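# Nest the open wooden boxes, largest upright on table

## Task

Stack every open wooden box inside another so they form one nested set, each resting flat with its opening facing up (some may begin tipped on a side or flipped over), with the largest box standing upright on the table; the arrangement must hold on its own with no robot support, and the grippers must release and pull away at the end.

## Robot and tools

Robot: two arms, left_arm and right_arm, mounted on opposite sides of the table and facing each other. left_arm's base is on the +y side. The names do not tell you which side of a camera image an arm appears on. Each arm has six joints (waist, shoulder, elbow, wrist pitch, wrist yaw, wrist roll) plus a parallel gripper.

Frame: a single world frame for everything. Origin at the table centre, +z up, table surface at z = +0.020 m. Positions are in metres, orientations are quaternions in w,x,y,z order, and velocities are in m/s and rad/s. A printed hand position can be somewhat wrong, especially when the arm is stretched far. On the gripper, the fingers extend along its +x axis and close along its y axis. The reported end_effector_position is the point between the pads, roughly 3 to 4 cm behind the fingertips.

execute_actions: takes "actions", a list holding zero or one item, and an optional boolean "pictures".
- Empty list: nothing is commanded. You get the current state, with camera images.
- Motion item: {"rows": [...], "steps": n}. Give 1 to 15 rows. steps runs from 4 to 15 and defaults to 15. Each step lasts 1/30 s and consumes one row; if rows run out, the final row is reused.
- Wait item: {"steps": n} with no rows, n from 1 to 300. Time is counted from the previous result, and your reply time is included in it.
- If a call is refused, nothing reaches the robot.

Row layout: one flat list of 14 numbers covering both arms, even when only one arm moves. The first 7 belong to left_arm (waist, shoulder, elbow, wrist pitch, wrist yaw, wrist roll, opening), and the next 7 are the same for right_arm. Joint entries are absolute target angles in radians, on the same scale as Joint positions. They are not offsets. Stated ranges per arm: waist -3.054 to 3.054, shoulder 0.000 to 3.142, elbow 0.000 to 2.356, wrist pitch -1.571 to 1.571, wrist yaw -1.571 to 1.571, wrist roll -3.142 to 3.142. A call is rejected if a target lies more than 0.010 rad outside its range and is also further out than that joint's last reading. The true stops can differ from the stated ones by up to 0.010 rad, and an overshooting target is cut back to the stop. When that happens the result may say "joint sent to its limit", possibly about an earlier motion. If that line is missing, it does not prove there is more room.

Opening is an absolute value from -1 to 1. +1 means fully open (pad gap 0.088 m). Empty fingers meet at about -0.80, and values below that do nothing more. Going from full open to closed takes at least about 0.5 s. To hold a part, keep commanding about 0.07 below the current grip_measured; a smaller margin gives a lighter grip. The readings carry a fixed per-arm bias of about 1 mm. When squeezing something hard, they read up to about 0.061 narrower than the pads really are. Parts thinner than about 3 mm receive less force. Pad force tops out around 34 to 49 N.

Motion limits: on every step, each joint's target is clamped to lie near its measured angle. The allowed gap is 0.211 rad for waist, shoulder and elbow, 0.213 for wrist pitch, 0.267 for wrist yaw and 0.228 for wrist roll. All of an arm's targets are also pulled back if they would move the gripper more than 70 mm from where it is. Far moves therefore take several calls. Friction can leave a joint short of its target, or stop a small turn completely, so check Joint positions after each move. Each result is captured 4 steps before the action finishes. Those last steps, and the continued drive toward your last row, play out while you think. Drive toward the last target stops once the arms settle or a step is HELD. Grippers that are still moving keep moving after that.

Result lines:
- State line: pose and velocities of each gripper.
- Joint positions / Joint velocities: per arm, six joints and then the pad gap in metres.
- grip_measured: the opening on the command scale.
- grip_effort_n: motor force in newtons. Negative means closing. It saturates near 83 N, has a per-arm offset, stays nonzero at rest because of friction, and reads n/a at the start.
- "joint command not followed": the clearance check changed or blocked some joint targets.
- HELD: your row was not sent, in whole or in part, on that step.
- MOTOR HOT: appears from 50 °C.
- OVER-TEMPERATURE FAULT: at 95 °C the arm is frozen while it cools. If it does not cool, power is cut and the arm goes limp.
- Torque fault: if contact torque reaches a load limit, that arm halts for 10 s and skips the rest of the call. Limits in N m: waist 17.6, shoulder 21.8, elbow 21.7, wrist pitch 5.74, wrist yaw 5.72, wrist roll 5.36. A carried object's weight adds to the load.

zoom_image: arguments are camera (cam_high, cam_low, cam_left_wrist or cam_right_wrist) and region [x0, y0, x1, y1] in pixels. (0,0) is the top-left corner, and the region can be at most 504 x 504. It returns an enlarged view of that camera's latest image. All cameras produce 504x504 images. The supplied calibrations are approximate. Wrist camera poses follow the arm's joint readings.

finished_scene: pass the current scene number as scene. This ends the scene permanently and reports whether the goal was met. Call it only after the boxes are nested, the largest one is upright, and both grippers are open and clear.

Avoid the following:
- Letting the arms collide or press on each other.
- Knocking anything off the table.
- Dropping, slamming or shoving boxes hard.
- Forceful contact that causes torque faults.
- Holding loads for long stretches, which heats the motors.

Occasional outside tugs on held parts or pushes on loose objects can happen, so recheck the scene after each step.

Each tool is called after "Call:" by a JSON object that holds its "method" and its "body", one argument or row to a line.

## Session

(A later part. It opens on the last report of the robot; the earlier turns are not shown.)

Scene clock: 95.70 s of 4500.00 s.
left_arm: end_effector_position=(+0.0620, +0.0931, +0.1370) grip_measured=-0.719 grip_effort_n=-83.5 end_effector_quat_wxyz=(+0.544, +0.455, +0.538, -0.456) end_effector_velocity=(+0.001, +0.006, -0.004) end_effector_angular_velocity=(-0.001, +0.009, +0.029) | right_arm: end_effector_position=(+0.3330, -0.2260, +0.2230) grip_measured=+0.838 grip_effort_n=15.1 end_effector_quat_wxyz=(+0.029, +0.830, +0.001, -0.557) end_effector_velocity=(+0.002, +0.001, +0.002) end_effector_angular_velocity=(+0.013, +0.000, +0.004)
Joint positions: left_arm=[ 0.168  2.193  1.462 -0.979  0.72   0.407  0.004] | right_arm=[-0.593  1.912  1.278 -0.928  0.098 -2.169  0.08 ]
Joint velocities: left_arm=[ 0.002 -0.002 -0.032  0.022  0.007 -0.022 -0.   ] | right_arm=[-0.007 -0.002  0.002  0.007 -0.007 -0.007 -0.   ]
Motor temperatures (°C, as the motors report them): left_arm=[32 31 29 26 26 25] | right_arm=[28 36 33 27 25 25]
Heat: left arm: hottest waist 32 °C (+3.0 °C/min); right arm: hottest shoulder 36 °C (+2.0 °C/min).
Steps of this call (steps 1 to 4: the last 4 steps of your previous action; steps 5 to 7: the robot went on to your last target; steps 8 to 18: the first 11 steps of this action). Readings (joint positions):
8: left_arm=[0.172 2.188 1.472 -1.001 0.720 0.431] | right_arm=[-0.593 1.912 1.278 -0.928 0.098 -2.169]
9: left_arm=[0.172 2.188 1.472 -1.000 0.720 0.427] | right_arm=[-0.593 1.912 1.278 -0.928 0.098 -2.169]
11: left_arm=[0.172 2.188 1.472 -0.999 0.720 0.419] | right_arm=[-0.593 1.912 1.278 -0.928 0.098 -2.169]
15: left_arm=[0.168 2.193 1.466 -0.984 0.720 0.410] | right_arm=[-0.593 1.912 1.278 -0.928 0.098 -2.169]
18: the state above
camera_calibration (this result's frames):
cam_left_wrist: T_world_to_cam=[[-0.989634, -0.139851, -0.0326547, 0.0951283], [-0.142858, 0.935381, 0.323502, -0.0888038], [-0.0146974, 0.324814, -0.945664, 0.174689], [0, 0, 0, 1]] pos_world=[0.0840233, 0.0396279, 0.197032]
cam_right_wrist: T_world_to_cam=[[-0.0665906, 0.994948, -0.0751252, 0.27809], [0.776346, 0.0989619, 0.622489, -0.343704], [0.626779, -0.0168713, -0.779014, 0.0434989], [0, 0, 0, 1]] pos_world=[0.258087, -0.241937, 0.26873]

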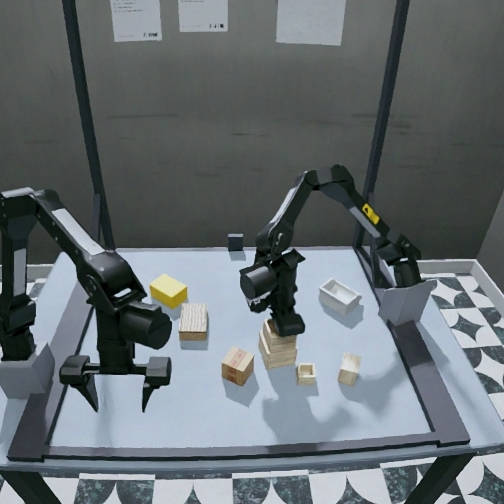

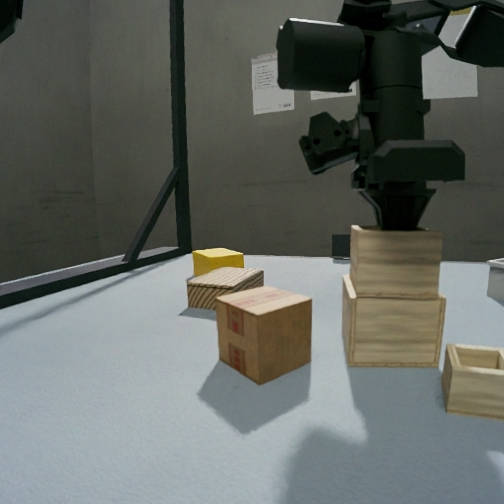

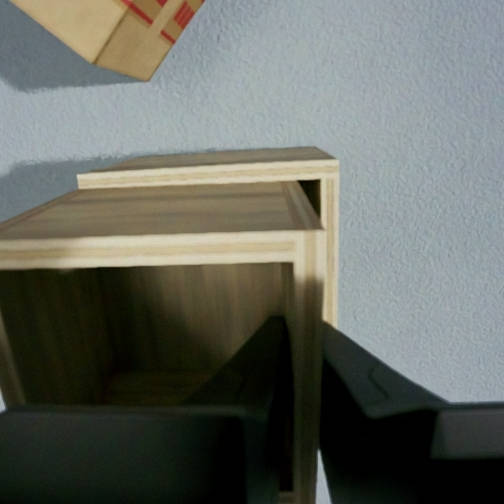

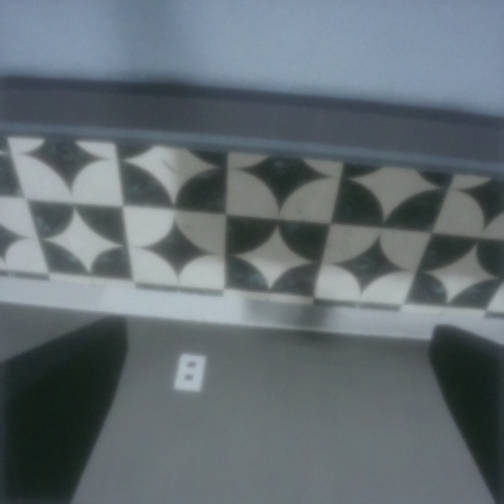

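Call:
{"method": "execute_actions", "body": {
  "actions": [
    {"rows":[[0.153,2.235,1.445,-0.95,0.728,0.405,-0.9,-0.593,1.912,1.278,-0.928,0.098,-2.169,0.84]],"steps":15}
  ],
  "pictures": true
}}

Scene clock: 96.23 s of 4500.00 s.
left_arm: end_effector_position=(+0.0703, +0.0948, +0.1350) grip_measured=-0.719 grip_effort_n=-83.5 end_effector_quat_wxyz=(+0.549, +0.454, +0.536, -0.452) end_effector_velocity=(+0.009, +0.001, -0.001) end_effector_angular_velocity=(-0.008, -0.012, +0.012) | right_arm: end_effector_position=(+0.3330, -0.2260, +0.2230) grip_measured=+0.838 grip_effort_n=14.7 end_effector_quat_wxyz=(+0.029, +0.830, +0.001, -0.557) end_effector_velocity=(-0.003, +0.001, +0.000) end_effector_angular_velocity=(+0.007, +0.020, +0.008)
Joint positions: left_arm=[ 0.178  2.207  1.458 -0.957  0.712  0.404  0.004] | right_arm=[-0.593  1.912  1.278 -0.928  0.098 -2.169  0.08 ]
Joint velocities: left_arm=[ 0.012  0.012 -0.002  0.022 -0.007 -0.007 -0.   ] | right_arm=[-0.002 -0.002  0.002 -0.007 -0.022 -0.007 -0.   ]
Motor temperatures (°C, as the motors report them): left_arm=[32 30 29 26 26 25] | right_arm=[28 36 33 27 25 25]
Heat: left arm: hottest waist 32 °C (+3.0 °C/min); right arm: hottest shoulder 36 °C (+2.0 °C/min).
Steps of this call (steps 1 to 4: the last 4 steps of your previous action; step 5: the robot went on to your last target; steps 6 to 16: the first 11 steps of this action). Readings (joint positions):
6: left_arm=[0.168 2.194 1.459 -0.974 0.721 0.405] | right_arm=[-0.593 1.912 1.278 -0.928 0.098 -2.169]
7: left_arm=[0.168 2.195 1.459 -0.971 0.721 0.404] | right_arm=[-0.593 1.912 1.278 -0.928 0.098 -2.169]
9: left_arm=[0.170 2.198 1.458 -0.968 0.721 0.404] | right_arm=[-0.593 1.912 1.278 -0.928 0.098 -2.169]
13: left_arm=[0.176 2.204 1.458 -0.960 0.715 0.404] | right_arm=[-0.593 1.912 1.278 -0.928 0.098 -2.169]
16: the state above
camera_calibration (this result's frames):
cam_left_wrist: T_world_to_cam=[[-0.988093, -0.148027, -0.0419525, 0.105471], [-0.153655, 0.935447, 0.318322, -0.0870778], [-0.00787582, 0.320978, -0.947054, 0.172384], [0, 0, 0, 1]] pos_world=[0.092193, 0.0417377, 0.195401]
cam_right_wrist: T_world_to_cam=[[-0.0665906, 0.994948, -0.0751252, 0.27809], [0.776346, 0.0989619, 0.622489, -0.343704], [0.626779, -0.0168713, -0.779014, 0.0434989], [0, 0, 0, 1]] pos_world=[0.258087, -0.241937, 0.26873]

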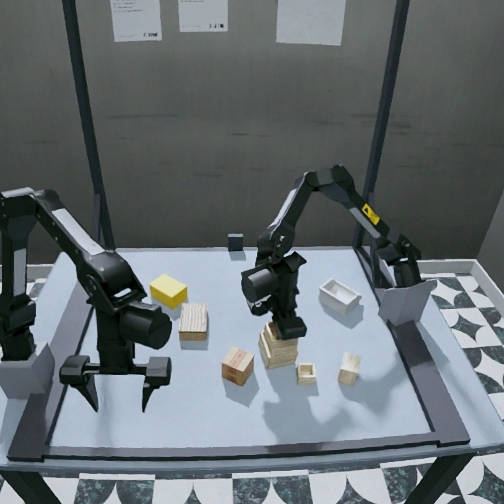

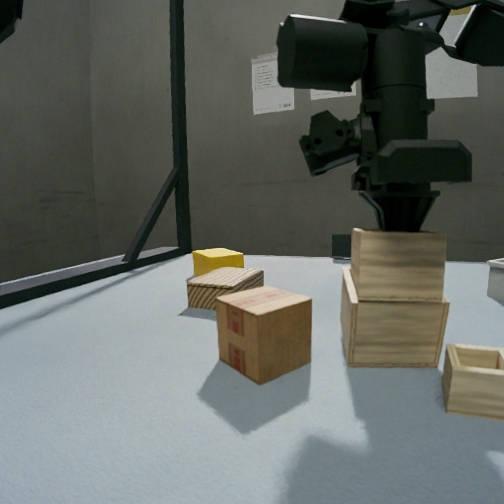

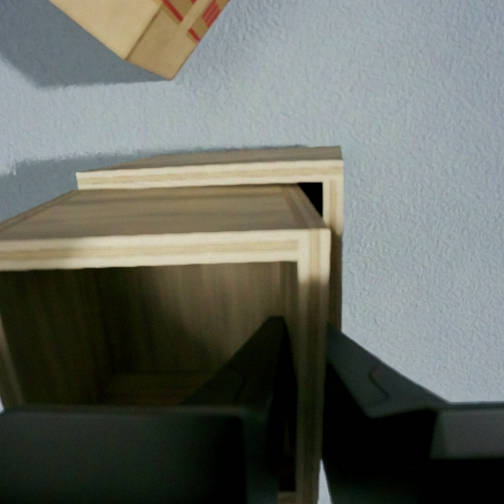

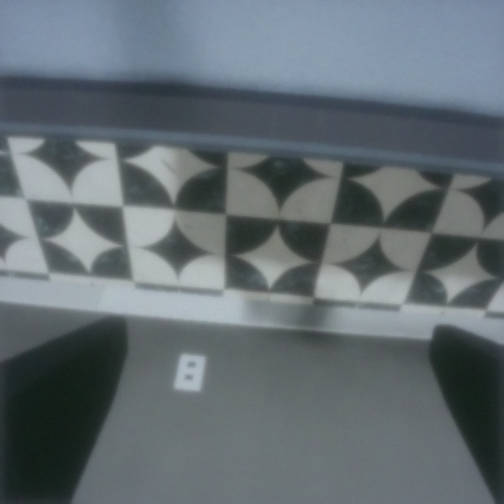

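Call:
{"method": "execute_actions", "body": {
  "actions": [
    {"rows":[[0.178,2.2,1.46,-0.96,0.712,0.404,-0.9,-0.593,1.912,1.278,-0.928,0.098,-2.169,0.84],[0.178,2.2,1.46,-0.96,0.712,0.404,-0.9,-0.593,1.912,1.278,-0.928,0.098,-2.169,0.84],[0.178,2.2,1.46,-0.96,0.712,0.404,-0.9,-0.593,1.912,1.278,-0.928,0.098,-2.169,0.84],[0.178,2.2,1.46,-0.96,0.712,0.404,-0.9,-0.593,1.912,1.278,-0.928,0.098,-2.169,0.84],[0.178,2.2,1.46,-0.96,0.712,0.404,-0.55,-0.593,1.912,1.278,-0.928,0.098,-2.169,0.84]],"steps":15}
  ],
  "pictures": true
}}

Scene clock: 96.80 s of 4500.00 s.
left_arm: end_effector_position=(+0.0701, +0.0948, +0.1351) grip_measured=-0.609 grip_effort_n=16.0 end_effector_quat_wxyz=(+0.549, +0.455, +0.536, -0.452) end_effector_velocity=(-0.019, -0.003, -0.017) end_effector_angular_velocity=(+0.050, +0.012, -0.051) | right_arm: end_effector_position=(+0.3330, -0.2260, +0.2230) grip_measured=+0.838 grip_effort_n=15.1 end_effector_quat_wxyz=(+0.029, +0.830, +0.001, -0.557) end_effector_velocity=(+0.000, -0.003, +0.000) end_effector_angular_velocity=(-0.012, -0.002, +0.001)
Joint positions: left_arm=[ 0.177  2.207  1.458 -0.958  0.711  0.404  0.009] | right_arm=[-0.593  1.912  1.278 -0.928  0.098 -2.169  0.08 ]
Joint velocities: left_arm=[-0.066 -0.002 -0.002 -0.007 -0.007  0.007  0.02 ] | right_arm=[-0.002 -0.002 -0.002 -0.007  0.007 -0.007 -0.   ]
Motor temperatures (°C, as the motors report them): left_arm=[32 30 29 26 26 25] | right_arm=[28 36 33 27 25 25]
Heat: left arm: hottest waist 32 °C (+3.0 °C/min); right arm: hottest shoulder 36 °C (+2.0 °C/min).
Steps of this call (steps 1 to 4: the last 4 steps of your previous action; steps 5 to 6: the robot went on to your last target; steps 7 to 17: the first 11 steps of this action). Readings (joint positions):
7: left_arm=[0.179 2.208 1.458 -0.957 0.711 0.404] | right_arm=[-0.593 1.912 1.278 -0.928 0.098 -2.169]
8: left_arm=[0.181 2.207 1.458 -0.957 0.709 0.404] | right_arm=[-0.593 1.912 1.278 -0.928 0.098 -2.169]
10: left_arm=[0.185 2.207 1.458 -0.957 0.709 0.404] | right_arm=[-0.593 1.912 1.278 -0.928 0.098 -2.169]
14: left_arm=[0.185 2.207 1.458 -0.957 0.710 0.404] | right_arm=[-0.593 1.912 1.278 -0.928 0.098 -2.169]
17: the state above
camera_calibration (this result's frames):
cam_left_wrist: T_world_to_cam=[[-0.988127, -0.147435, -0.0432274, 0.105333], [-0.153497, 0.93511, 0.319387, -0.087269], [-0.00666647, 0.32223, -0.946638, 0.172197], [0, 0, 0, 1]] pos_world=[0.0918349, 0.0416489, 0.195434]
cam_right_wrist: T_world_to_cam=[[-0.0665906, 0.994948, -0.0751252, 0.27809], [0.776346, 0.0989619, 0.622489, -0.343704], [0.626779, -0.0168713, -0.779014, 0.0434989], [0, 0, 0, 1]] pos_world=[0.258087, -0.241937, 0.26873]

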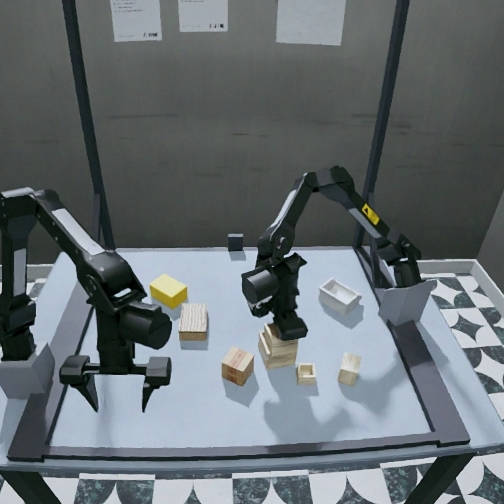

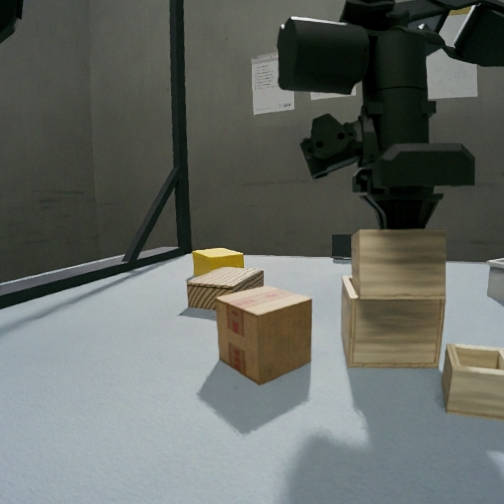

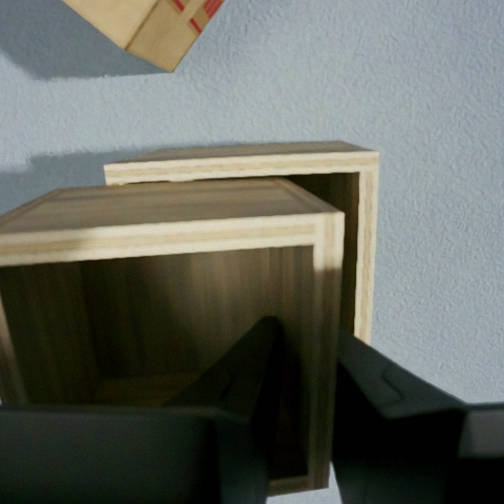

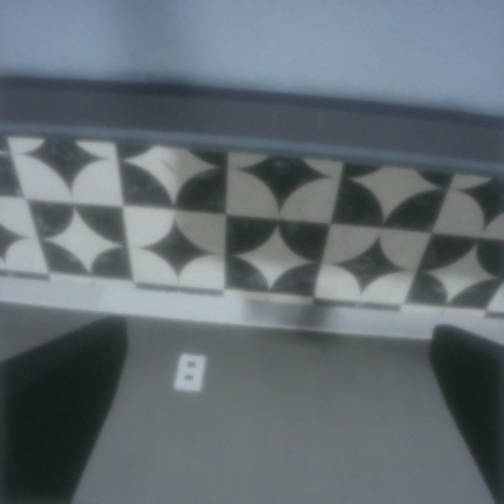

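Call:
{"method": "execute_actions", "body": {
  "actions": [
    {"steps":8}
  ],
  "pictures": true
}}

Scene clock: 97.07 s of 4500.00 s.
left_arm: end_effector_position=(+0.0694, +0.0947, +0.1345) grip_measured=-0.560 grip_effort_n=15.6 end_effector_quat_wxyz=(+0.548, +0.455, +0.537, -0.452) end_effector_velocity=(-0.002, +0.003, +0.000) end_effector_angular_velocity=(+0.010, -0.002, +0.010) | right_arm: end_effector_position=(+0.3330, -0.2260, +0.2230) grip_measured=+0.838 grip_effort_n=15.1 end_effector_quat_wxyz=(+0.029, +0.830, +0.001, -0.557) end_effector_velocity=(-0.002, +0.000, +0.001) end_effector_angular_velocity=(-0.002, +0.008, +0.010)
Joint positions: left_arm=[ 0.175  2.207  1.458 -0.959  0.711  0.404  0.012] | right_arm=[-0.593  1.912  1.278 -0.928  0.098 -2.169  0.08 ]
Joint velocities: left_arm=[-0.002 -0.007 -0.007 -0.007 -0.007 -0.007  0.002] | right_arm=[ 0.002 -0.002  0.002 -0.007 -0.007 -0.007 -0.   ]
Motor temperatures (°C, as the motors report them): left_arm=[32 30 29 26 26 25] | right_arm=[28 36 33 27 25 25]
Heat: left arm: hottest waist 32 °C (+3.0 °C/min); right arm: hottest shoulder 36 °C (+2.0 °C/min).
Kept back: nothing.
Steps of this call (steps 1 to 4: the last 4 steps of your previous action; steps 5 to 8: the robot went on to your last target). Readings (joint positions):
1: left_arm=[0.176 2.207 1.458 -0.958 0.711 0.404] | right_arm=[-0.593 1.912 1.278 -0.928 0.098 -2.169]
2: left_arm=[0.175 2.207 1.458 -0.959 0.711 0.404] | right_arm=[-0.593 1.912 1.278 -0.928 0.098 -2.169]
4: left_arm=[0.175 2.207 1.458 -0.958 0.711 0.404] | right_arm=[-0.593 1.912 1.278 -0.928 0.098 -2.169]
8: the state above
camera_calibration (this result's frames):
cam_left_wrist: T_world_to_cam=[[-0.988369, -0.145931, -0.0427792, 0.10444], [-0.151917, 0.934796, 0.321056, -0.0873903], [-0.00686229, 0.323821, -0.946093, 0.171458], [0, 0, 0, 1]] pos_world=[0.091126, 0.0414114, 0.194741]
cam_right_wrist: T_world_to_cam=[[-0.0665906, 0.994948, -0.0751252, 0.27809], [0.776346, 0.0989619, 0.622489, -0.343704], [0.626779, -0.0168713, -0.779014, 0.0434989], [0, 0, 0, 1]] pos_world=[0.258087, -0.241937, 0.26873]

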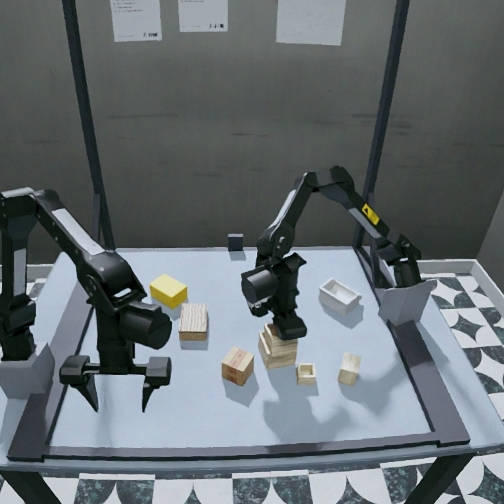

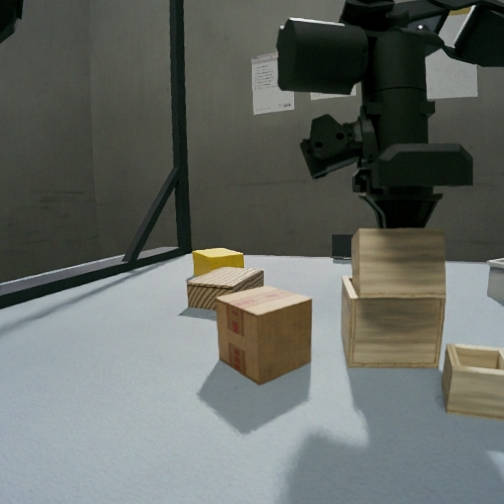

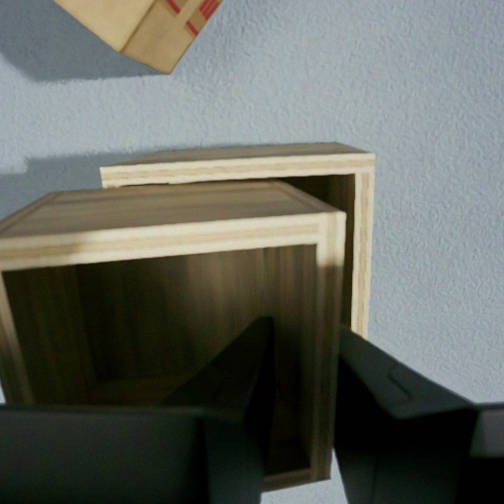

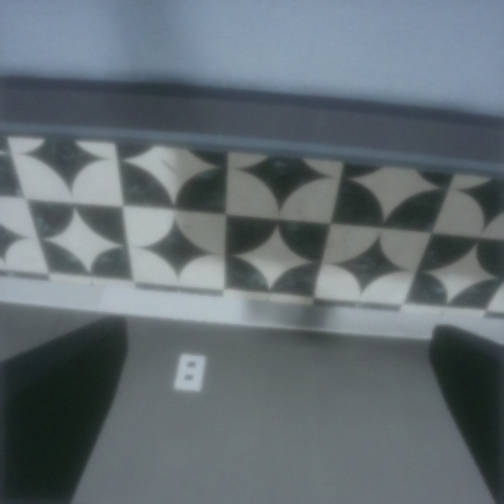

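Call:
{"method": "execute_actions", "body": {
  "actions": [
    {"rows":[[0.175,2.2,1.458,-0.959,0.711,0.404,-0.9,-0.593,1.912,1.278,-0.928,0.098,-2.169,0.84]],"steps":12}
  ]
}}

Call:
{"method": "execute_actions", "body": {
  "actions": [
    {"rows":[[0.19,2.17,1.475,-1.0,0.715,0.404,-0.9,-0.593,1.912,1.278,-0.928,0.098,-2.169,0.84],[0.19,2.17,1.475,-1.0,0.715,0.404,-0.9,-0.593,1.912,1.278,-0.928,0.098,-2.169,0.84],[0.19,2.17,1.475,-1.0,0.715,0.404,-0.9,-0.593,1.912,1.278,-0.928,0.098,-2.169,0.84],[0.19,2.17,1.475,-1.0,0.715,0.404,-0.9,-0.593,1.912,1.278,-0.928,0.098,-2.169,0.84],[0.19,2.17,1.475,-1.0,0.715,0.404,-0.9,-0.593,1.912,1.278,-0.928,0.098,-2.169,0.84],[0.18,2.19,1.52,-1.03,0.718,0.404,-0.9,-0.593,1.912,1.278,-0.928,0.098,-2.169,0.84]],"steps":15}
  ]
}}

Call:
{"method": "execute_actions", "body": {
  "actions": [
    {"steps":8}
  ],
  "pictures": true
}}

Scene clock: 97.67 s of 4500.00 s.
left_arm: end_effector_position=(+0.0718, +0.0931, +0.1424) grip_measured=-0.728 grip_effort_n=-83.5 end_effector_quat_wxyz=(+0.556, +0.453, +0.529, -0.454) end_effector_velocity=(-0.003, +0.004, -0.000) end_effector_angular_velocity=(+0.027, -0.009, +0.014) | right_arm: end_effector_position=(+0.3330, -0.2260, +0.2230) grip_measured=+0.838 grip_effort_n=14.7 end_effector_quat_wxyz=(+0.029, +0.830, +0.001, -0.557) end_effector_velocity=(+0.000, -0.003, +0.000) end_effector_angular_velocity=(-0.012, -0.002, +0.001)
Joint positions: left_arm=[ 0.191  2.194  1.461 -0.958  0.709  0.404  0.003] | right_arm=[-0.593  1.912  1.278 -0.928  0.098 -2.169  0.08 ]
Joint velocities: left_arm=[-0.007 -0.007 -0.002 -0.022 -0.022 -0.007 -0.   ] | right_arm=[-0.002 -0.002 -0.002 -0.007  0.007 -0.007 -0.   ]
Motor temperatures (°C, as the motors report them): left_arm=[32 31 29 26 26 25] | right_arm=[28 36 33 27 25 25]
Heat: left arm: hottest waist 32 °C (+3.0 °C/min); right arm: hottest shoulder 36 °C (+2.0 °C/min).
Steps of this call (steps 1 to 10: the robot went on to your last target; steps 11 to 18: the first 8 steps of this action). Readings (joint positions):
11: left_arm=[0.175 2.207 1.458 -0.959 0.711 0.404] | right_arm=[-0.593 1.912 1.278 -0.928 0.098 -2.169]
12: left_arm=[0.176 2.207 1.458 -0.961 0.706 0.404] | right_arm=[-0.593 1.912 1.278 -0.928 0.098 -2.169]
14: left_arm=[0.190 2.195 1.460 -0.961 0.701 0.404] | right_arm=[-0.593 1.912 1.278 -0.928 0.098 -2.169]
18: the state above

Scene clock: 98.17 s of 4500.00 s.
left_arm: end_effector_position=(+0.0617, +0.0874, +0.1481) grip_measured=-0.728 grip_effort_n=-83.5 end_effector_quat_wxyz=(+0.549, +0.453, +0.536, -0.454) end_effector_velocity=(-0.015, -0.033, +0.016) end_effector_angular_velocity=(-0.017, -0.027, -0.066) | right_arm: end_effector_position=(+0.3330, -0.2260, +0.2230) grip_measured=+0.838 grip_effort_n=14.7 end_effector_quat_wxyz=(+0.029, +0.830, +0.001, -0.557) end_effector_velocity=(-0.003, -0.002, -0.002) end_effector_angular_velocity=(+0.004, +0.025, -0.008)
Joint positions: left_arm=[ 0.179  2.19   1.503 -1.018  0.715  0.404  0.003] | right_arm=[-0.593  1.912  1.278 -0.928  0.098 -2.169  0.08 ]
Joint velocities: left_arm=[-0.037 -0.002  0.134 -0.066 -0.007 -0.007  0.   ] | right_arm=[-0.002 -0.002 -0.007 -0.007 -0.022  0.007 -0.   ]
Motor temperatures (°C, as the motors report them): left_arm=[32 31 29 26 26 25] | right_arm=[28 36 33 27 25 25]
Heat: left arm: hottest waist 32 °C (+3.0 °C/min); right arm: hottest shoulder 36 °C (+2.0 °C/min).
Steps of this call (steps 1 to 4: the last 4 steps of your previous action; steps 5 to 15: the first 11 steps of this action). Readings (joint positions):
5: left_arm=[0.191 2.193 1.462 -0.960 0.708 0.404] | right_arm=[-0.593 1.912 1.278 -0.928 0.098 -2.169]
6: left_arm=[0.191 2.193 1.464 -0.967 0.709 0.404] | right_arm=[-0.593 1.912 1.278 -0.928 0.098 -2.169]
8: left_arm=[0.189 2.191 1.465 -0.982 0.709 0.404] | right_arm=[-0.593 1.912 1.278 -0.928 0.098 -2.169]
12: left_arm=[0.185 2.190 1.484 -1.009 0.711 0.404] | right_arm=[-0.593 1.912 1.278 -0.928 0.098 -2.169]
15: the state above

Scene clock: 98.43 s of 4500.00 s.
left_arm: end_effector_position=(+0.0605, +0.0865, +0.1491) grip_measured=-0.728 grip_effort_n=-83.5 end_effector_quat_wxyz=(+0.549, +0.453, +0.537, -0.453) end_effector_velocity=(-0.000, -0.001, +0.003) end_effector_angular_velocity=(+0.015, -0.017, +0.007) | right_arm: end_effector_position=(+0.3330, -0.2260, +0.2230) grip_measured=+0.838 grip_effort_n=15.6 end_effector_quat_wxyz=(+0.029, +0.830, +0.001, -0.557) end_effector_velocity=(-0.001, -0.002, -0.000) end_effector_angular_velocity=(-0.010, +0.011, +0.017)
Joint positions: left_arm=[ 0.178  2.19   1.51  -1.027  0.715  0.404  0.003] | right_arm=[-0.593  1.912  1.278 -0.928  0.098 -2.169  0.08 ]
Joint velocities: left_arm=[-0.002 -0.002  0.017 -0.022 -0.022 -0.007 -0.   ] | right_arm=[-0.002 -0.002 -0.002 -0.007 -0.007 -0.022 -0.   ]
Motor temperatures (°C, as the motors report them): left_arm=[32 31 29 26 26 25] | right_arm=[28 36 33 27 25 25]
Heat: left arm: hottest waist 32 °C (+3.0 °C/min); right arm: hottest shoulder 36 °C (+2.0 °C/min).
Kept back: nothing.
Steps of this call (steps 1 to 4: the last 4 steps of your previous action; steps 5 to 8: the robot went on to your last target). Readings (joint positions):
1: left_arm=[0.178 2.190 1.507 -1.020 0.715 0.404] | right_arm=[-0.593 1.912 1.278 -0.928 0.098 -2.169]
2: left_arm=[0.178 2.190 1.508 -1.022 0.715 0.404] | right_arm=[-0.593 1.912 1.278 -0.928 0.098 -2.169]
4: left_arm=[0.178 2.190 1.509 -1.025 0.715 0.404] | right_arm=[-0.593 1.912 1.278 -0.928 0.098 -2.169]
8: the state above
camera_calibration (this result's frames):
cam_left_wrist: T_world_to_cam=[[-0.988103, -0.148659, -0.0394037, 0.0948359], [-0.153445, 0.935751, 0.317529, -0.0852147], [-0.0103316, 0.319798, -0.947429, 0.188664], [0, 0, 0, 1]] pos_world=[0.082581, 0.0335037, 0.20954]
cam_right_wrist: T_world_to_cam=[[-0.0665906, 0.994948, -0.0751252, 0.27809], [0.776346, 0.0989619, 0.622489, -0.343704], [0.626779, -0.0168713, -0.779014, 0.0434989], [0, 0, 0, 1]] pos_world=[0.258087, -0.241937, 0.26873]

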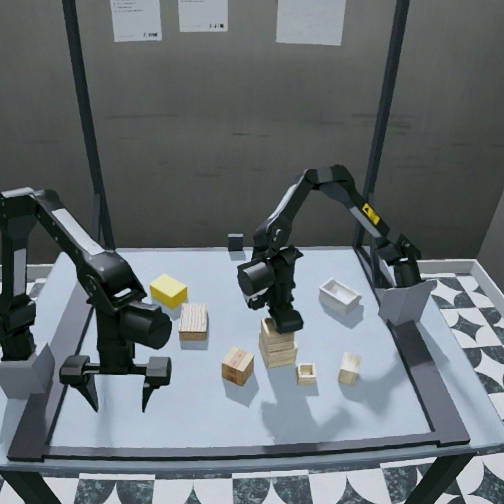

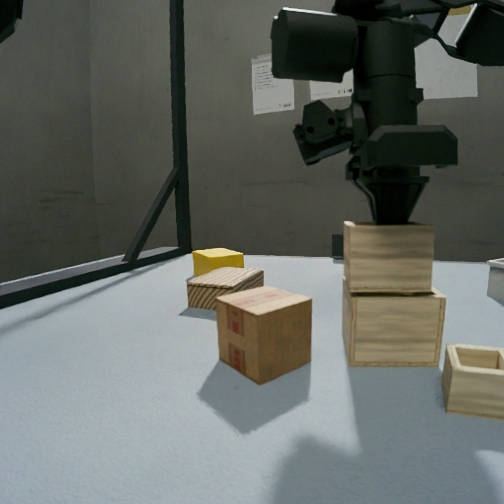

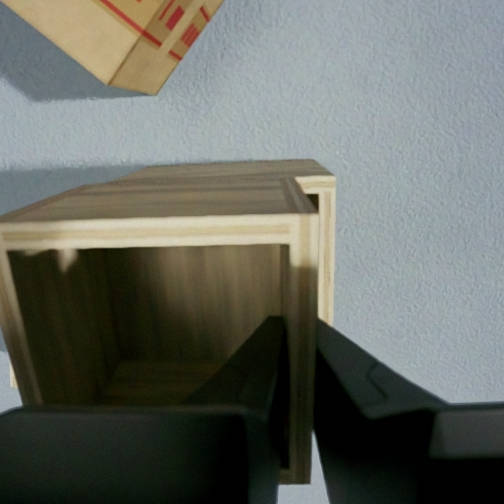

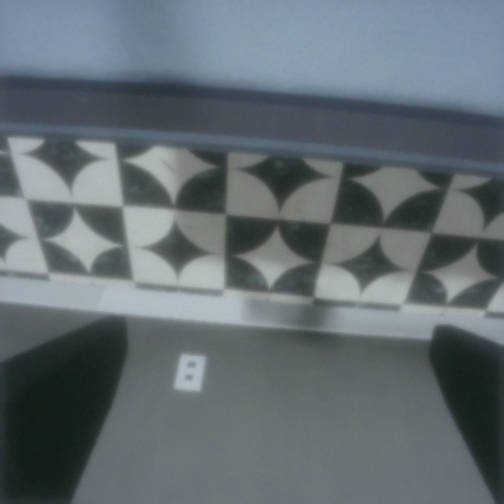

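Call:
{"method": "execute_actions", "body": {
  "actions": [
    {"rows":[[0.192,2.175,1.487,-1.017,0.716,0.404,-0.9,-0.593,1.912,1.278,-0.928,0.098,-2.169,0.84]],"steps":15}
  ]
}}

Call:
{"method": "execute_actions", "body": {
  "actions": [
    {"steps":6}
  ],
  "pictures": true
}}

Scene clock: 98.93 s of 4500.00 s.
left_arm: end_effector_position=(+0.0632, +0.0907, +0.1480) grip_measured=-0.728 grip_effort_n=-83.5 end_effector_quat_wxyz=(+0.551, +0.450, +0.540, -0.450) end_effector_velocity=(+0.004, +0.003, -0.000) end_effector_angular_velocity=(+0.009, -0.020, +0.023) | right_arm: end_effector_position=(+0.3330, -0.2260, +0.2230) grip_measured=+0.838 grip_effort_n=15.6 end_effector_quat_wxyz=(+0.029, +0.830, +0.001, -0.557) end_effector_velocity=(+0.004, +0.004, +0.003) end_effector_angular_velocity=(+0.016, -0.020, +0.010)
Joint positions: left_arm=[ 0.185  2.19   1.494 -1.019  0.715  0.404  0.003] | right_arm=[-0.593  1.912  1.278 -0.928  0.098 -2.169  0.08 ]
Joint velocities: left_arm=[ 0.002 -0.002 -0.007  0.007 -0.022 -0.022 -0.   ] | right_arm=[-0.002 -0.002  0.002  0.022  0.007 -0.007 -0.   ]
Motor temperatures (°C, as the motors report them): left_arm=[32 31 29 26 26 25] | right_arm=[28 36 33 27 25 25]
Heat: left arm: hottest waist 32 °C (+3.0 °C/min); right arm: hottest shoulder 36 °C (+2.0 °C/min).
Steps of this call (steps 1 to 4: the robot went on to your last target; steps 5 to 15: the first 11 steps of this action). Readings (joint positions):
5: left_arm=[0.178 2.190 1.511 -1.028 0.715 0.404] | right_arm=[-0.593 1.912 1.278 -0.928 0.098 -2.169]
6: left_arm=[0.178 2.190 1.509 -1.027 0.715 0.404] | right_arm=[-0.593 1.912 1.278 -0.928 0.098 -2.169]
8: left_arm=[0.180 2.190 1.503 -1.024 0.715 0.404] | right_arm=[-0.593 1.912 1.278 -0.928 0.098 -2.169]
12: left_arm=[0.184 2.190 1.495 -1.021 0.715 0.404] | right_arm=[-0.593 1.912 1.278 -0.928 0.098 -2.169]
15: the state above

Scene clock: 99.13 s of 4500.00 s.
left_arm: end_effector_position=(+0.0632, +0.0911, +0.1477) grip_measured=-0.728 grip_effort_n=-83.5 end_effector_quat_wxyz=(+0.551, +0.450, +0.541, -0.450) end_effector_velocity=(-0.001, +0.002, -0.000) end_effector_angular_velocity=(+0.010, -0.002, +0.010) | right_arm: end_effector_position=(+0.3330, -0.2260, +0.2230) grip_measured=+0.838 grip_effort_n=15.1 end_effector_quat_wxyz=(+0.029, +0.830, +0.001, -0.557) end_effector_velocity=(-0.003, -0.002, -0.002) end_effector_angular_velocity=(-0.010, +0.013, +0.007)
Joint positions: left_arm=[ 0.185  2.19   1.492 -1.019  0.715  0.404  0.003] | right_arm=[-0.593  1.912  1.278 -0.928  0.098 -2.169  0.08 ]
Joint velocities: left_arm=[-0.002 -0.002 -0.002 -0.007 -0.007 -0.007 -0.   ] | right_arm=[ 0.002 -0.002 -0.007 -0.007 -0.007 -0.007  0.   ]
Motor temperatures (°C, as the motors report them): left_arm=[32 31 29 26 26 25] | right_arm=[28 36 33 27 25 25]
Heat: left arm: hottest waist 32 °C (+3.0 °C/min); right arm: hottest shoulder 36 °C (+2.0 °C/min).
Kept back: nothing.
Steps of this call (steps 1 to 4: the last 4 steps of your previous action; steps 5 to 6: the robot went on to your last target). Readings (joint positions):
1: left_arm=[0.185 2.190 1.493 -1.019 0.715 0.404] | right_arm=[-0.593 1.912 1.278 -0.928 0.098 -2.169]
2: left_arm=[0.185 2.190 1.493 -1.019 0.715 0.404] | right_arm=[-0.593 1.912 1.278 -0.928 0.098 -2.169]
4: left_arm=[0.185 2.190 1.492 -1.019 0.715 0.404] | right_arm=[-0.593 1.912 1.278 -0.928 0.098 -2.169]
6: the state above
camera_calibration (this result's frames):
cam_left_wrist: T_world_to_cam=[[-0.986393, -0.160122, -0.0372871, 0.0987487], [-0.163595, 0.933465, 0.319186, -0.0880982], [-0.0163024, 0.320943, -0.946958, 0.186068], [0, 0, 0, 1]] pos_world=[0.0860259, 0.0383311, 0.208]
cam_right_wrist: T_world_to_cam=[[-0.0665906, 0.994948, -0.0751252, 0.27809], [0.776346, 0.0989619, 0.622489, -0.343704], [0.626779, -0.0168713, -0.779014, 0.0434989], [0, 0, 0, 1]] pos_world=[0.258087, -0.241937, 0.26873]

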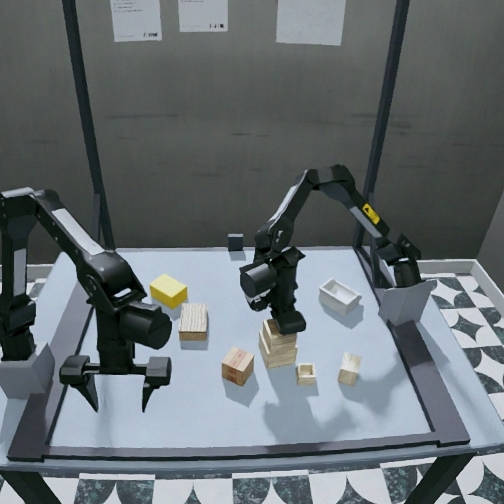

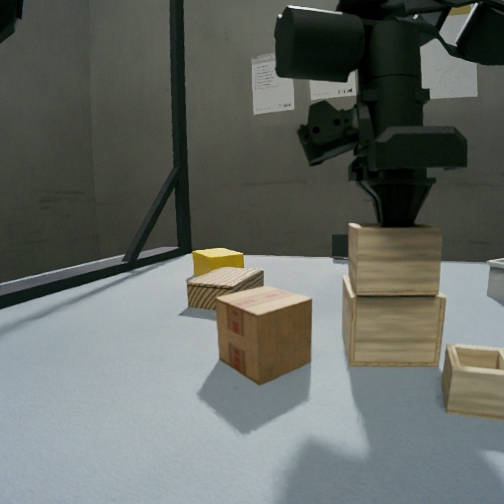

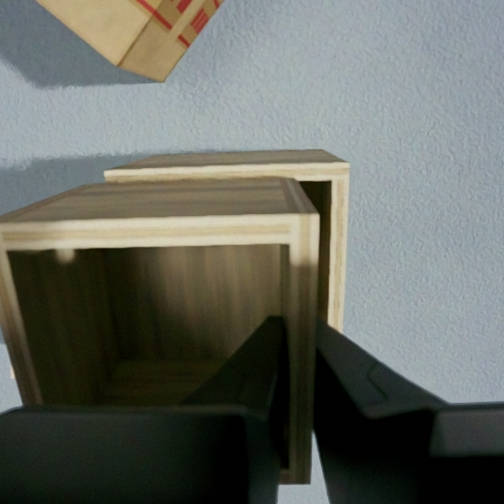

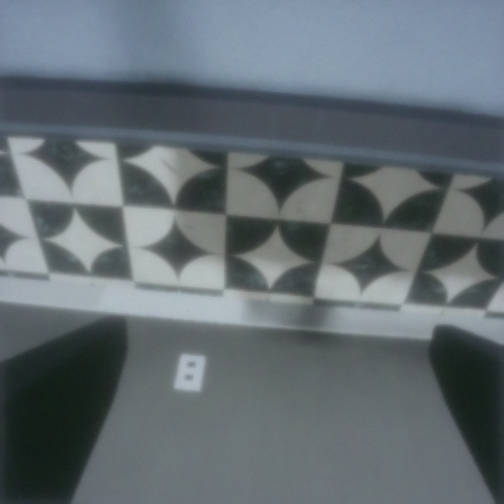

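Call:
{"method": "execute_actions", "body": {
  "actions": [
    {"rows":[[0.18,2.21,1.487,-1.005,0.718,0.404,-0.9,-0.593,1.912,1.278,-0.928,0.098,-2.169,0.84],[0.18,2.21,1.487,-1.005,0.718,0.404,-0.9,-0.593,1.912,1.278,-0.928,0.098,-2.169,0.84],[0.18,2.21,1.487,-1.005,0.718,0.404,-0.9,-0.593,1.912,1.278,-0.928,0.098,-2.169,0.84],[0.18,2.21,1.487,-1.005,0.718,0.404,-0.9,-0.593,1.912,1.278,-0.928,0.098,-2.169,0.84],[0.18,2.21,1.487,-1.005,0.718,0.404,-0.9,-0.593,1.912,1.278,-0.928,0.098,-2.169,0.84],[0.168,2.228,1.476,-0.98,0.722,0.404,-0.9,-0.593,1.912,1.278,-0.928,0.098,-2.169,0.84]],"steps":15}
  ]
}}

Call:
{"method": "execute_actions", "body": {
  "actions": [
    {"steps":6}
  ],
  "pictures": true
}}

Scene clock: 99.73 s of 4500.00 s.
left_arm: end_effector_position=(+0.0659, +0.0897, +0.1429) grip_measured=-0.728 grip_effort_n=-83.5 end_effector_quat_wxyz=(+0.550, +0.450, +0.537, -0.454) end_effector_velocity=(+0.003, +0.005, -0.004) end_effector_angular_velocity=(+0.018, -0.014, +0.011) | right_arm: end_effector_position=(+0.3330, -0.2260, +0.2230) grip_measured=+0.838 grip_effort_n=14.7 end_effector_quat_wxyz=(+0.029, +0.830, +0.001, -0.557) end_effector_velocity=(-0.004, -0.003, -0.002) end_effector_angular_velocity=(-0.018, +0.018, +0.005)
Joint positions: left_arm=[ 0.181  2.201  1.488 -0.994  0.719  0.404  0.003] | right_arm=[-0.593  1.912  1.278 -0.928  0.098 -2.169  0.08 ]
Joint velocities: left_arm=[-0.002  0.002 -0.012  0.007 -0.022 -0.007 -0.   ] | right_arm=[ 0.002  0.002  0.002 -0.022 -0.007 -0.007 -0.   ]
Motor temperatures (°C, as the motors report them): left_arm=[32 31 29 26 26 25] | right_arm=[28 36 33 27 25 25]
Heat: left arm: hottest waist 32 °C (+3.0 °C/min); right arm: hottest shoulder 36 °C (+2.0 °C/min).
Steps of this call (steps 1 to 7: the robot went on to your last target; steps 8 to 18: the first 11 steps of this action). Readings (joint positions):
8: left_arm=[0.185 2.190 1.492 -1.018 0.715 0.404] | right_arm=[-0.593 1.912 1.278 -0.928 0.098 -2.169]
9: left_arm=[0.185 2.190 1.492 -1.015 0.715 0.404] | right_arm=[-0.593 1.912 1.278 -0.928 0.098 -2.169]
11: left_arm=[0.183 2.191 1.492 -1.011 0.715 0.404] | right_arm=[-0.593 1.912 1.278 -0.928 0.098 -2.169]
15: left_arm=[0.180 2.199 1.489 -1.000 0.717 0.404] | right_arm=[-0.593 1.912 1.278 -0.928 0.098 -2.169]
18: the state above

Scene clock: 99.93 s of 4500.00 s.
left_arm: end_effector_position=(+0.0660, +0.0899, +0.1426) grip_measured=-0.728 grip_effort_n=-83.5 end_effector_quat_wxyz=(+0.550, +0.450, +0.537, -0.455) end_effector_velocity=(-0.004, +0.004, -0.001) end_effector_angular_velocity=(+0.014, +0.018, +0.023) | right_arm: end_effector_position=(+0.3330, -0.2260, +0.2230) grip_measured=+0.838 grip_effort_n=15.1 end_effector_quat_wxyz=(+0.029, +0.830, +0.001, -0.557) end_effector_velocity=(-0.003, -0.004, +0.001) end_effector_angular_velocity=(-0.012, +0.015, +0.002)
Joint positions: left_arm=[ 0.181  2.201  1.486 -0.992  0.72   0.404  0.003] | right_arm=[-0.593  1.912  1.278 -0.928  0.098 -2.169  0.08 ]
Joint velocities: left_arm=[-0.002 -0.002 -0.007 -0.022  0.007 -0.007  0.   ] | right_arm=[-0.002 -0.007 -0.002 -0.022 -0.007 -0.007 -0.   ]
Motor temperatures (°C, as the motors report them): left_arm=[32 31 29 26 26 25] | right_arm=[28 36 33 27 25 25]
Heat: left arm: hottest waist 32 °C (+3.0 °C/min); right arm: hottest shoulder 36 °C (+2.0 °C/min).
Kept back: nothing.
Steps of this call (steps 1 to 4: the last 4 steps of your previous action; steps 5 to 6: the robot went on to your last target). Readings (joint positions):
1: left_arm=[0.181 2.201 1.487 -0.993 0.719 0.404] | right_arm=[-0.593 1.912 1.278 -0.928 0.098 -2.169]
2: left_arm=[0.181 2.201 1.487 -0.993 0.719 0.404] | right_arm=[-0.593 1.912 1.278 -0.928 0.098 -2.169]
4: left_arm=[0.181 2.201 1.487 -0.993 0.720 0.404] | right_arm=[-0.593 1.912 1.278 -0.928 0.098 -2.169]
6: the state above
camera_calibration (this result's frames):
cam_left_wrist: T_world_to_cam=[[-0.987936, -0.150749, -0.03546, 0.100114], [-0.154227, 0.936996, 0.313454, -0.0849633], [-0.014027, 0.315141, -0.948941, 0.182398], [0, 0, 0, 1]] pos_world=[0.0883609, 0.037221, 0.203268]
cam_right_wrist: T_world_to_cam=[[-0.0665906, 0.994948, -0.0751252, 0.27809], [0.776346, 0.0989619, 0.622489, -0.343704], [0.626779, -0.0168713, -0.779014, 0.0434989], [0, 0, 0, 1]] pos_world=[0.258087, -0.241937, 0.26873]

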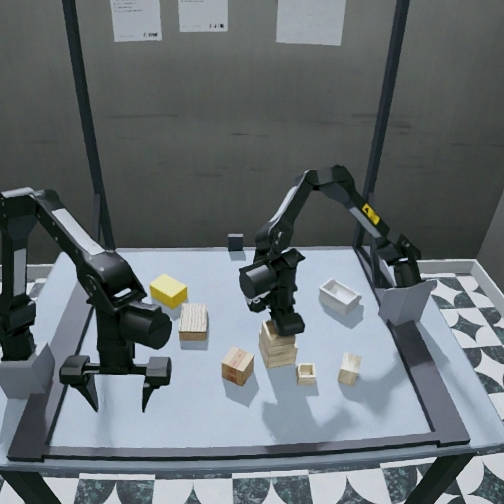

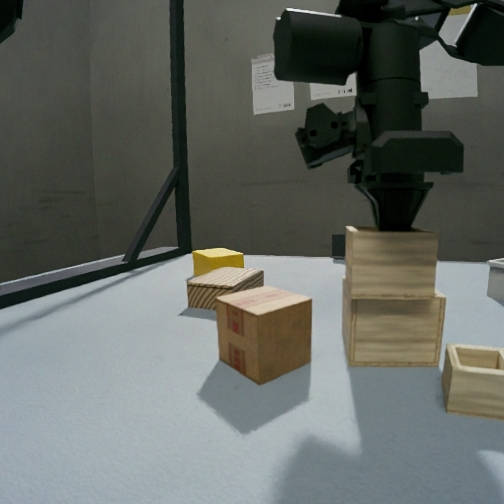

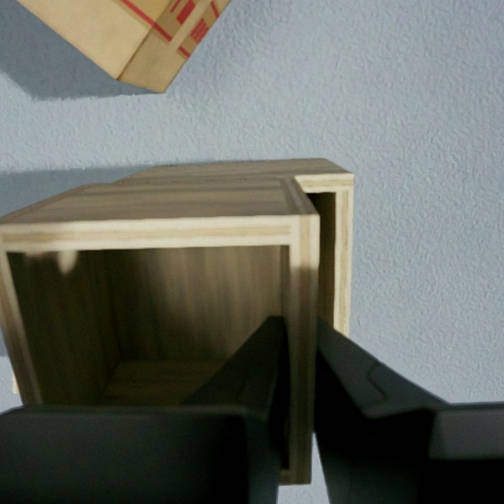

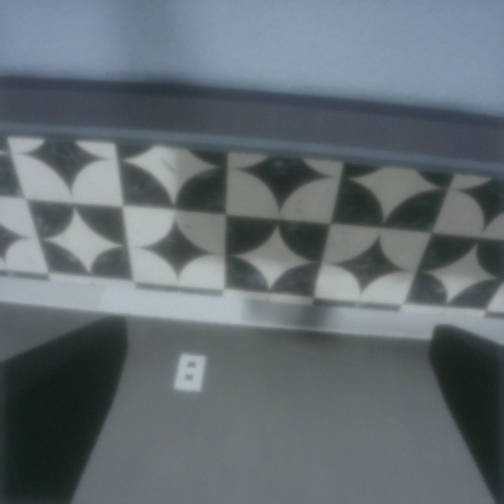

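Call:
{"method": "execute_actions", "body": {
  "actions": [
    {"rows":[[0.181,2.175,1.492,-1.019,0.716,0.404,-0.9,-0.593,1.912,1.278,-0.928,0.098,-2.169,0.84]],"steps":15}
  ]
}}

Call:
{"method": "execute_actions", "body": {
  "actions": [
    {"steps":6}
  ],
  "pictures": true
}}

Scene clock: 100.60 s of 4500.00 s.
left_arm: end_effector_position=(+0.0621, +0.0917, +0.1449) grip_measured=-0.728 grip_effort_n=-83.5 end_effector_quat_wxyz=(+0.548, +0.449, +0.543, -0.451) end_effector_velocity=(-0.007, +0.002, +0.002) end_effector_angular_velocity=(+0.013, -0.001, -0.008) | right_arm: end_effector_position=(+0.3330, -0.2260, +0.2230) grip_measured=+0.838 grip_effort_n=14.7 end_effector_quat_wxyz=(+0.029, +0.830, +0.001, -0.557) end_effector_velocity=(-0.002, -0.007, +0.000) end_effector_angular_velocity=(-0.029, +0.006, +0.011)
Joint positions: left_arm=[ 0.181  2.193  1.487 -1.015  0.72   0.404  0.003] | right_arm=[-0.593  1.912  1.278 -0.928  0.098 -2.169  0.08 ]
Joint velocities: left_arm=[-0.007 -0.017 -0.002 -0.022 -0.007  0.007 -0.   ] | right_arm=[-0.002 -0.007 -0.007 -0.022  0.007 -0.022 -0.   ]
Motor temperatures (°C, as the motors report them): left_arm=[32 31 29 26 26 25] | right_arm=[28 36 33 27 25 25]
Heat: left arm: hottest waist 32 °C (+3.0 °C/min); right arm: hottest shoulder 36 °C (+2.0 °C/min).
Steps of this call (steps 1 to 9: the robot went on to your last target; steps 10 to 20: the first 11 steps of this action). Readings (joint positions):
10: left_arm=[0.181 2.200 1.486 -0.992 0.720 0.404] | right_arm=[-0.593 1.912 1.278 -0.928 0.098 -2.169]
11: left_arm=[0.181 2.198 1.486 -0.993 0.720 0.404] | right_arm=[-0.593 1.912 1.278 -0.928 0.098 -2.169]
13: left_arm=[0.181 2.197 1.487 -0.998 0.720 0.404] | right_arm=[-0.593 1.912 1.278 -0.928 0.098 -2.169]
17: left_arm=[0.181 2.194 1.487 -1.012 0.720 0.404] | right_arm=[-0.593 1.912 1.278 -0.928 0.098 -2.169]
20: the state above

Scene clock: 100.80 s of 4500.00 s.
left_arm: end_effector_position=(+0.0613, +0.0917, +0.1450) grip_measured=-0.728 grip_effort_n=-83.5 end_effector_quat_wxyz=(+0.547, +0.449, +0.543, -0.451) end_effector_velocity=(-0.003, +0.001, -0.000) end_effector_angular_velocity=(+0.002, +0.010, +0.010) | right_arm: end_effector_position=(+0.3330, -0.2260, +0.2230) grip_measured=+0.838 grip_effort_n=14.7 end_effector_quat_wxyz=(+0.029, +0.830, +0.001, -0.557) end_effector_velocity=(-0.001, -0.006, -0.002) end_effector_angular_velocity=(-0.022, +0.008, -0.017)
Joint positions: left_arm=[ 0.18   2.191  1.487 -1.017  0.72   0.404  0.003] | right_arm=[-0.593  1.912  1.278 -0.928  0.098 -2.169  0.08 ]
Joint velocities: left_arm=[-0.002 -0.002 -0.002 -0.007  0.007 -0.007 -0.   ] | right_arm=[-0.002  0.002 -0.002 -0.022  0.007  0.007 -0.   ]
Motor temperatures (°C, as the motors report them): left_arm=[32 31 29 26 26 25] | right_arm=[28 36 33 27 25 25]
Heat: left arm: hottest waist 32 °C (+3.0 °C/min); right arm: hottest shoulder 36 °C (+2.0 °C/min).
Kept back: nothing.
Steps of this call (steps 1 to 4: the last 4 steps of your previous action; steps 5 to 6: the robot went on to your last target). Readings (joint positions):
1: left_arm=[0.181 2.192 1.487 -1.016 0.720 0.404] | right_arm=[-0.593 1.912 1.278 -0.928 0.098 -2.169]
2: left_arm=[0.180 2.192 1.487 -1.016 0.720 0.404] | right_arm=[-0.593 1.912 1.278 -0.928 0.098 -2.169]
4: left_arm=[0.180 2.191 1.487 -1.016 0.720 0.404] | right_arm=[-0.593 1.912 1.278 -0.928 0.098 -2.169]
6: the state above
camera_calibration (this result's frames):
cam_left_wrist: T_world_to_cam=[[-0.986929, -0.15825, -0.0304509, 0.0956775], [-0.159541, 0.932806, 0.323141, -0.0888096], [-0.0227321, 0.323775, -0.945861, 0.183333], [0, 0, 0, 1]] pos_world=[0.0844257, 0.0386244, 0.205019]
cam_right_wrist: T_world_to_cam=[[-0.0665906, 0.994948, -0.0751252, 0.27809], [0.776346, 0.0989619, 0.622489, -0.343704], [0.626779, -0.0168713, -0.779014, 0.0434989], [0, 0, 0, 1]] pos_world=[0.258087, -0.241937, 0.26873]

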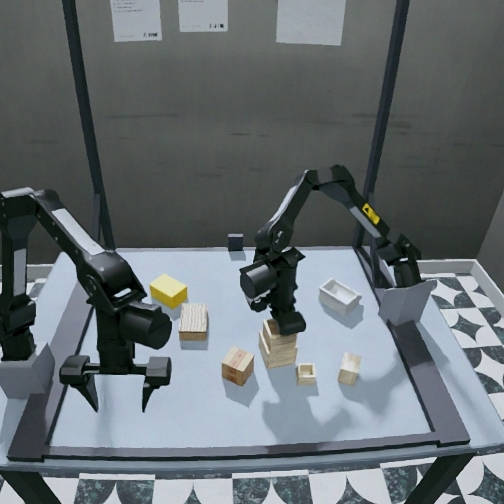

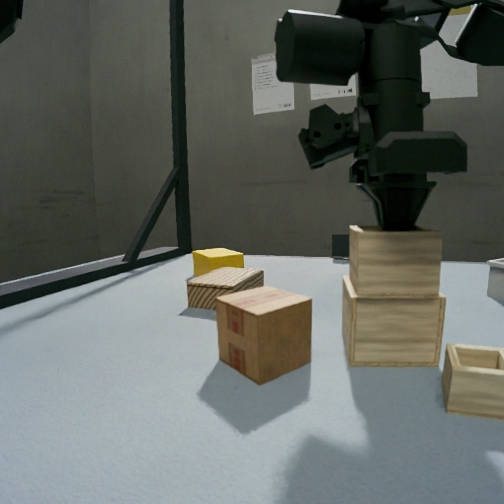

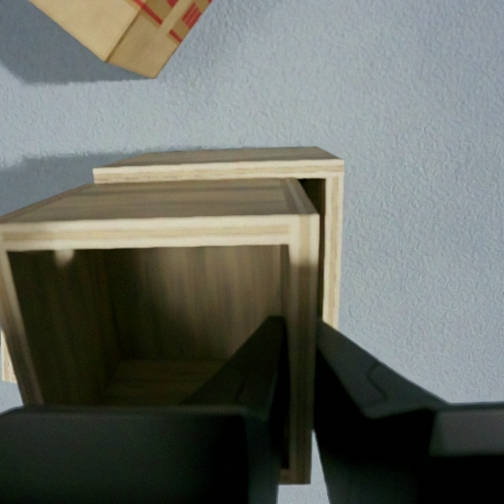

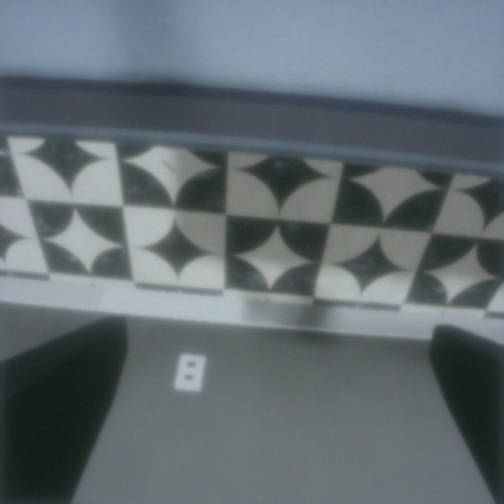

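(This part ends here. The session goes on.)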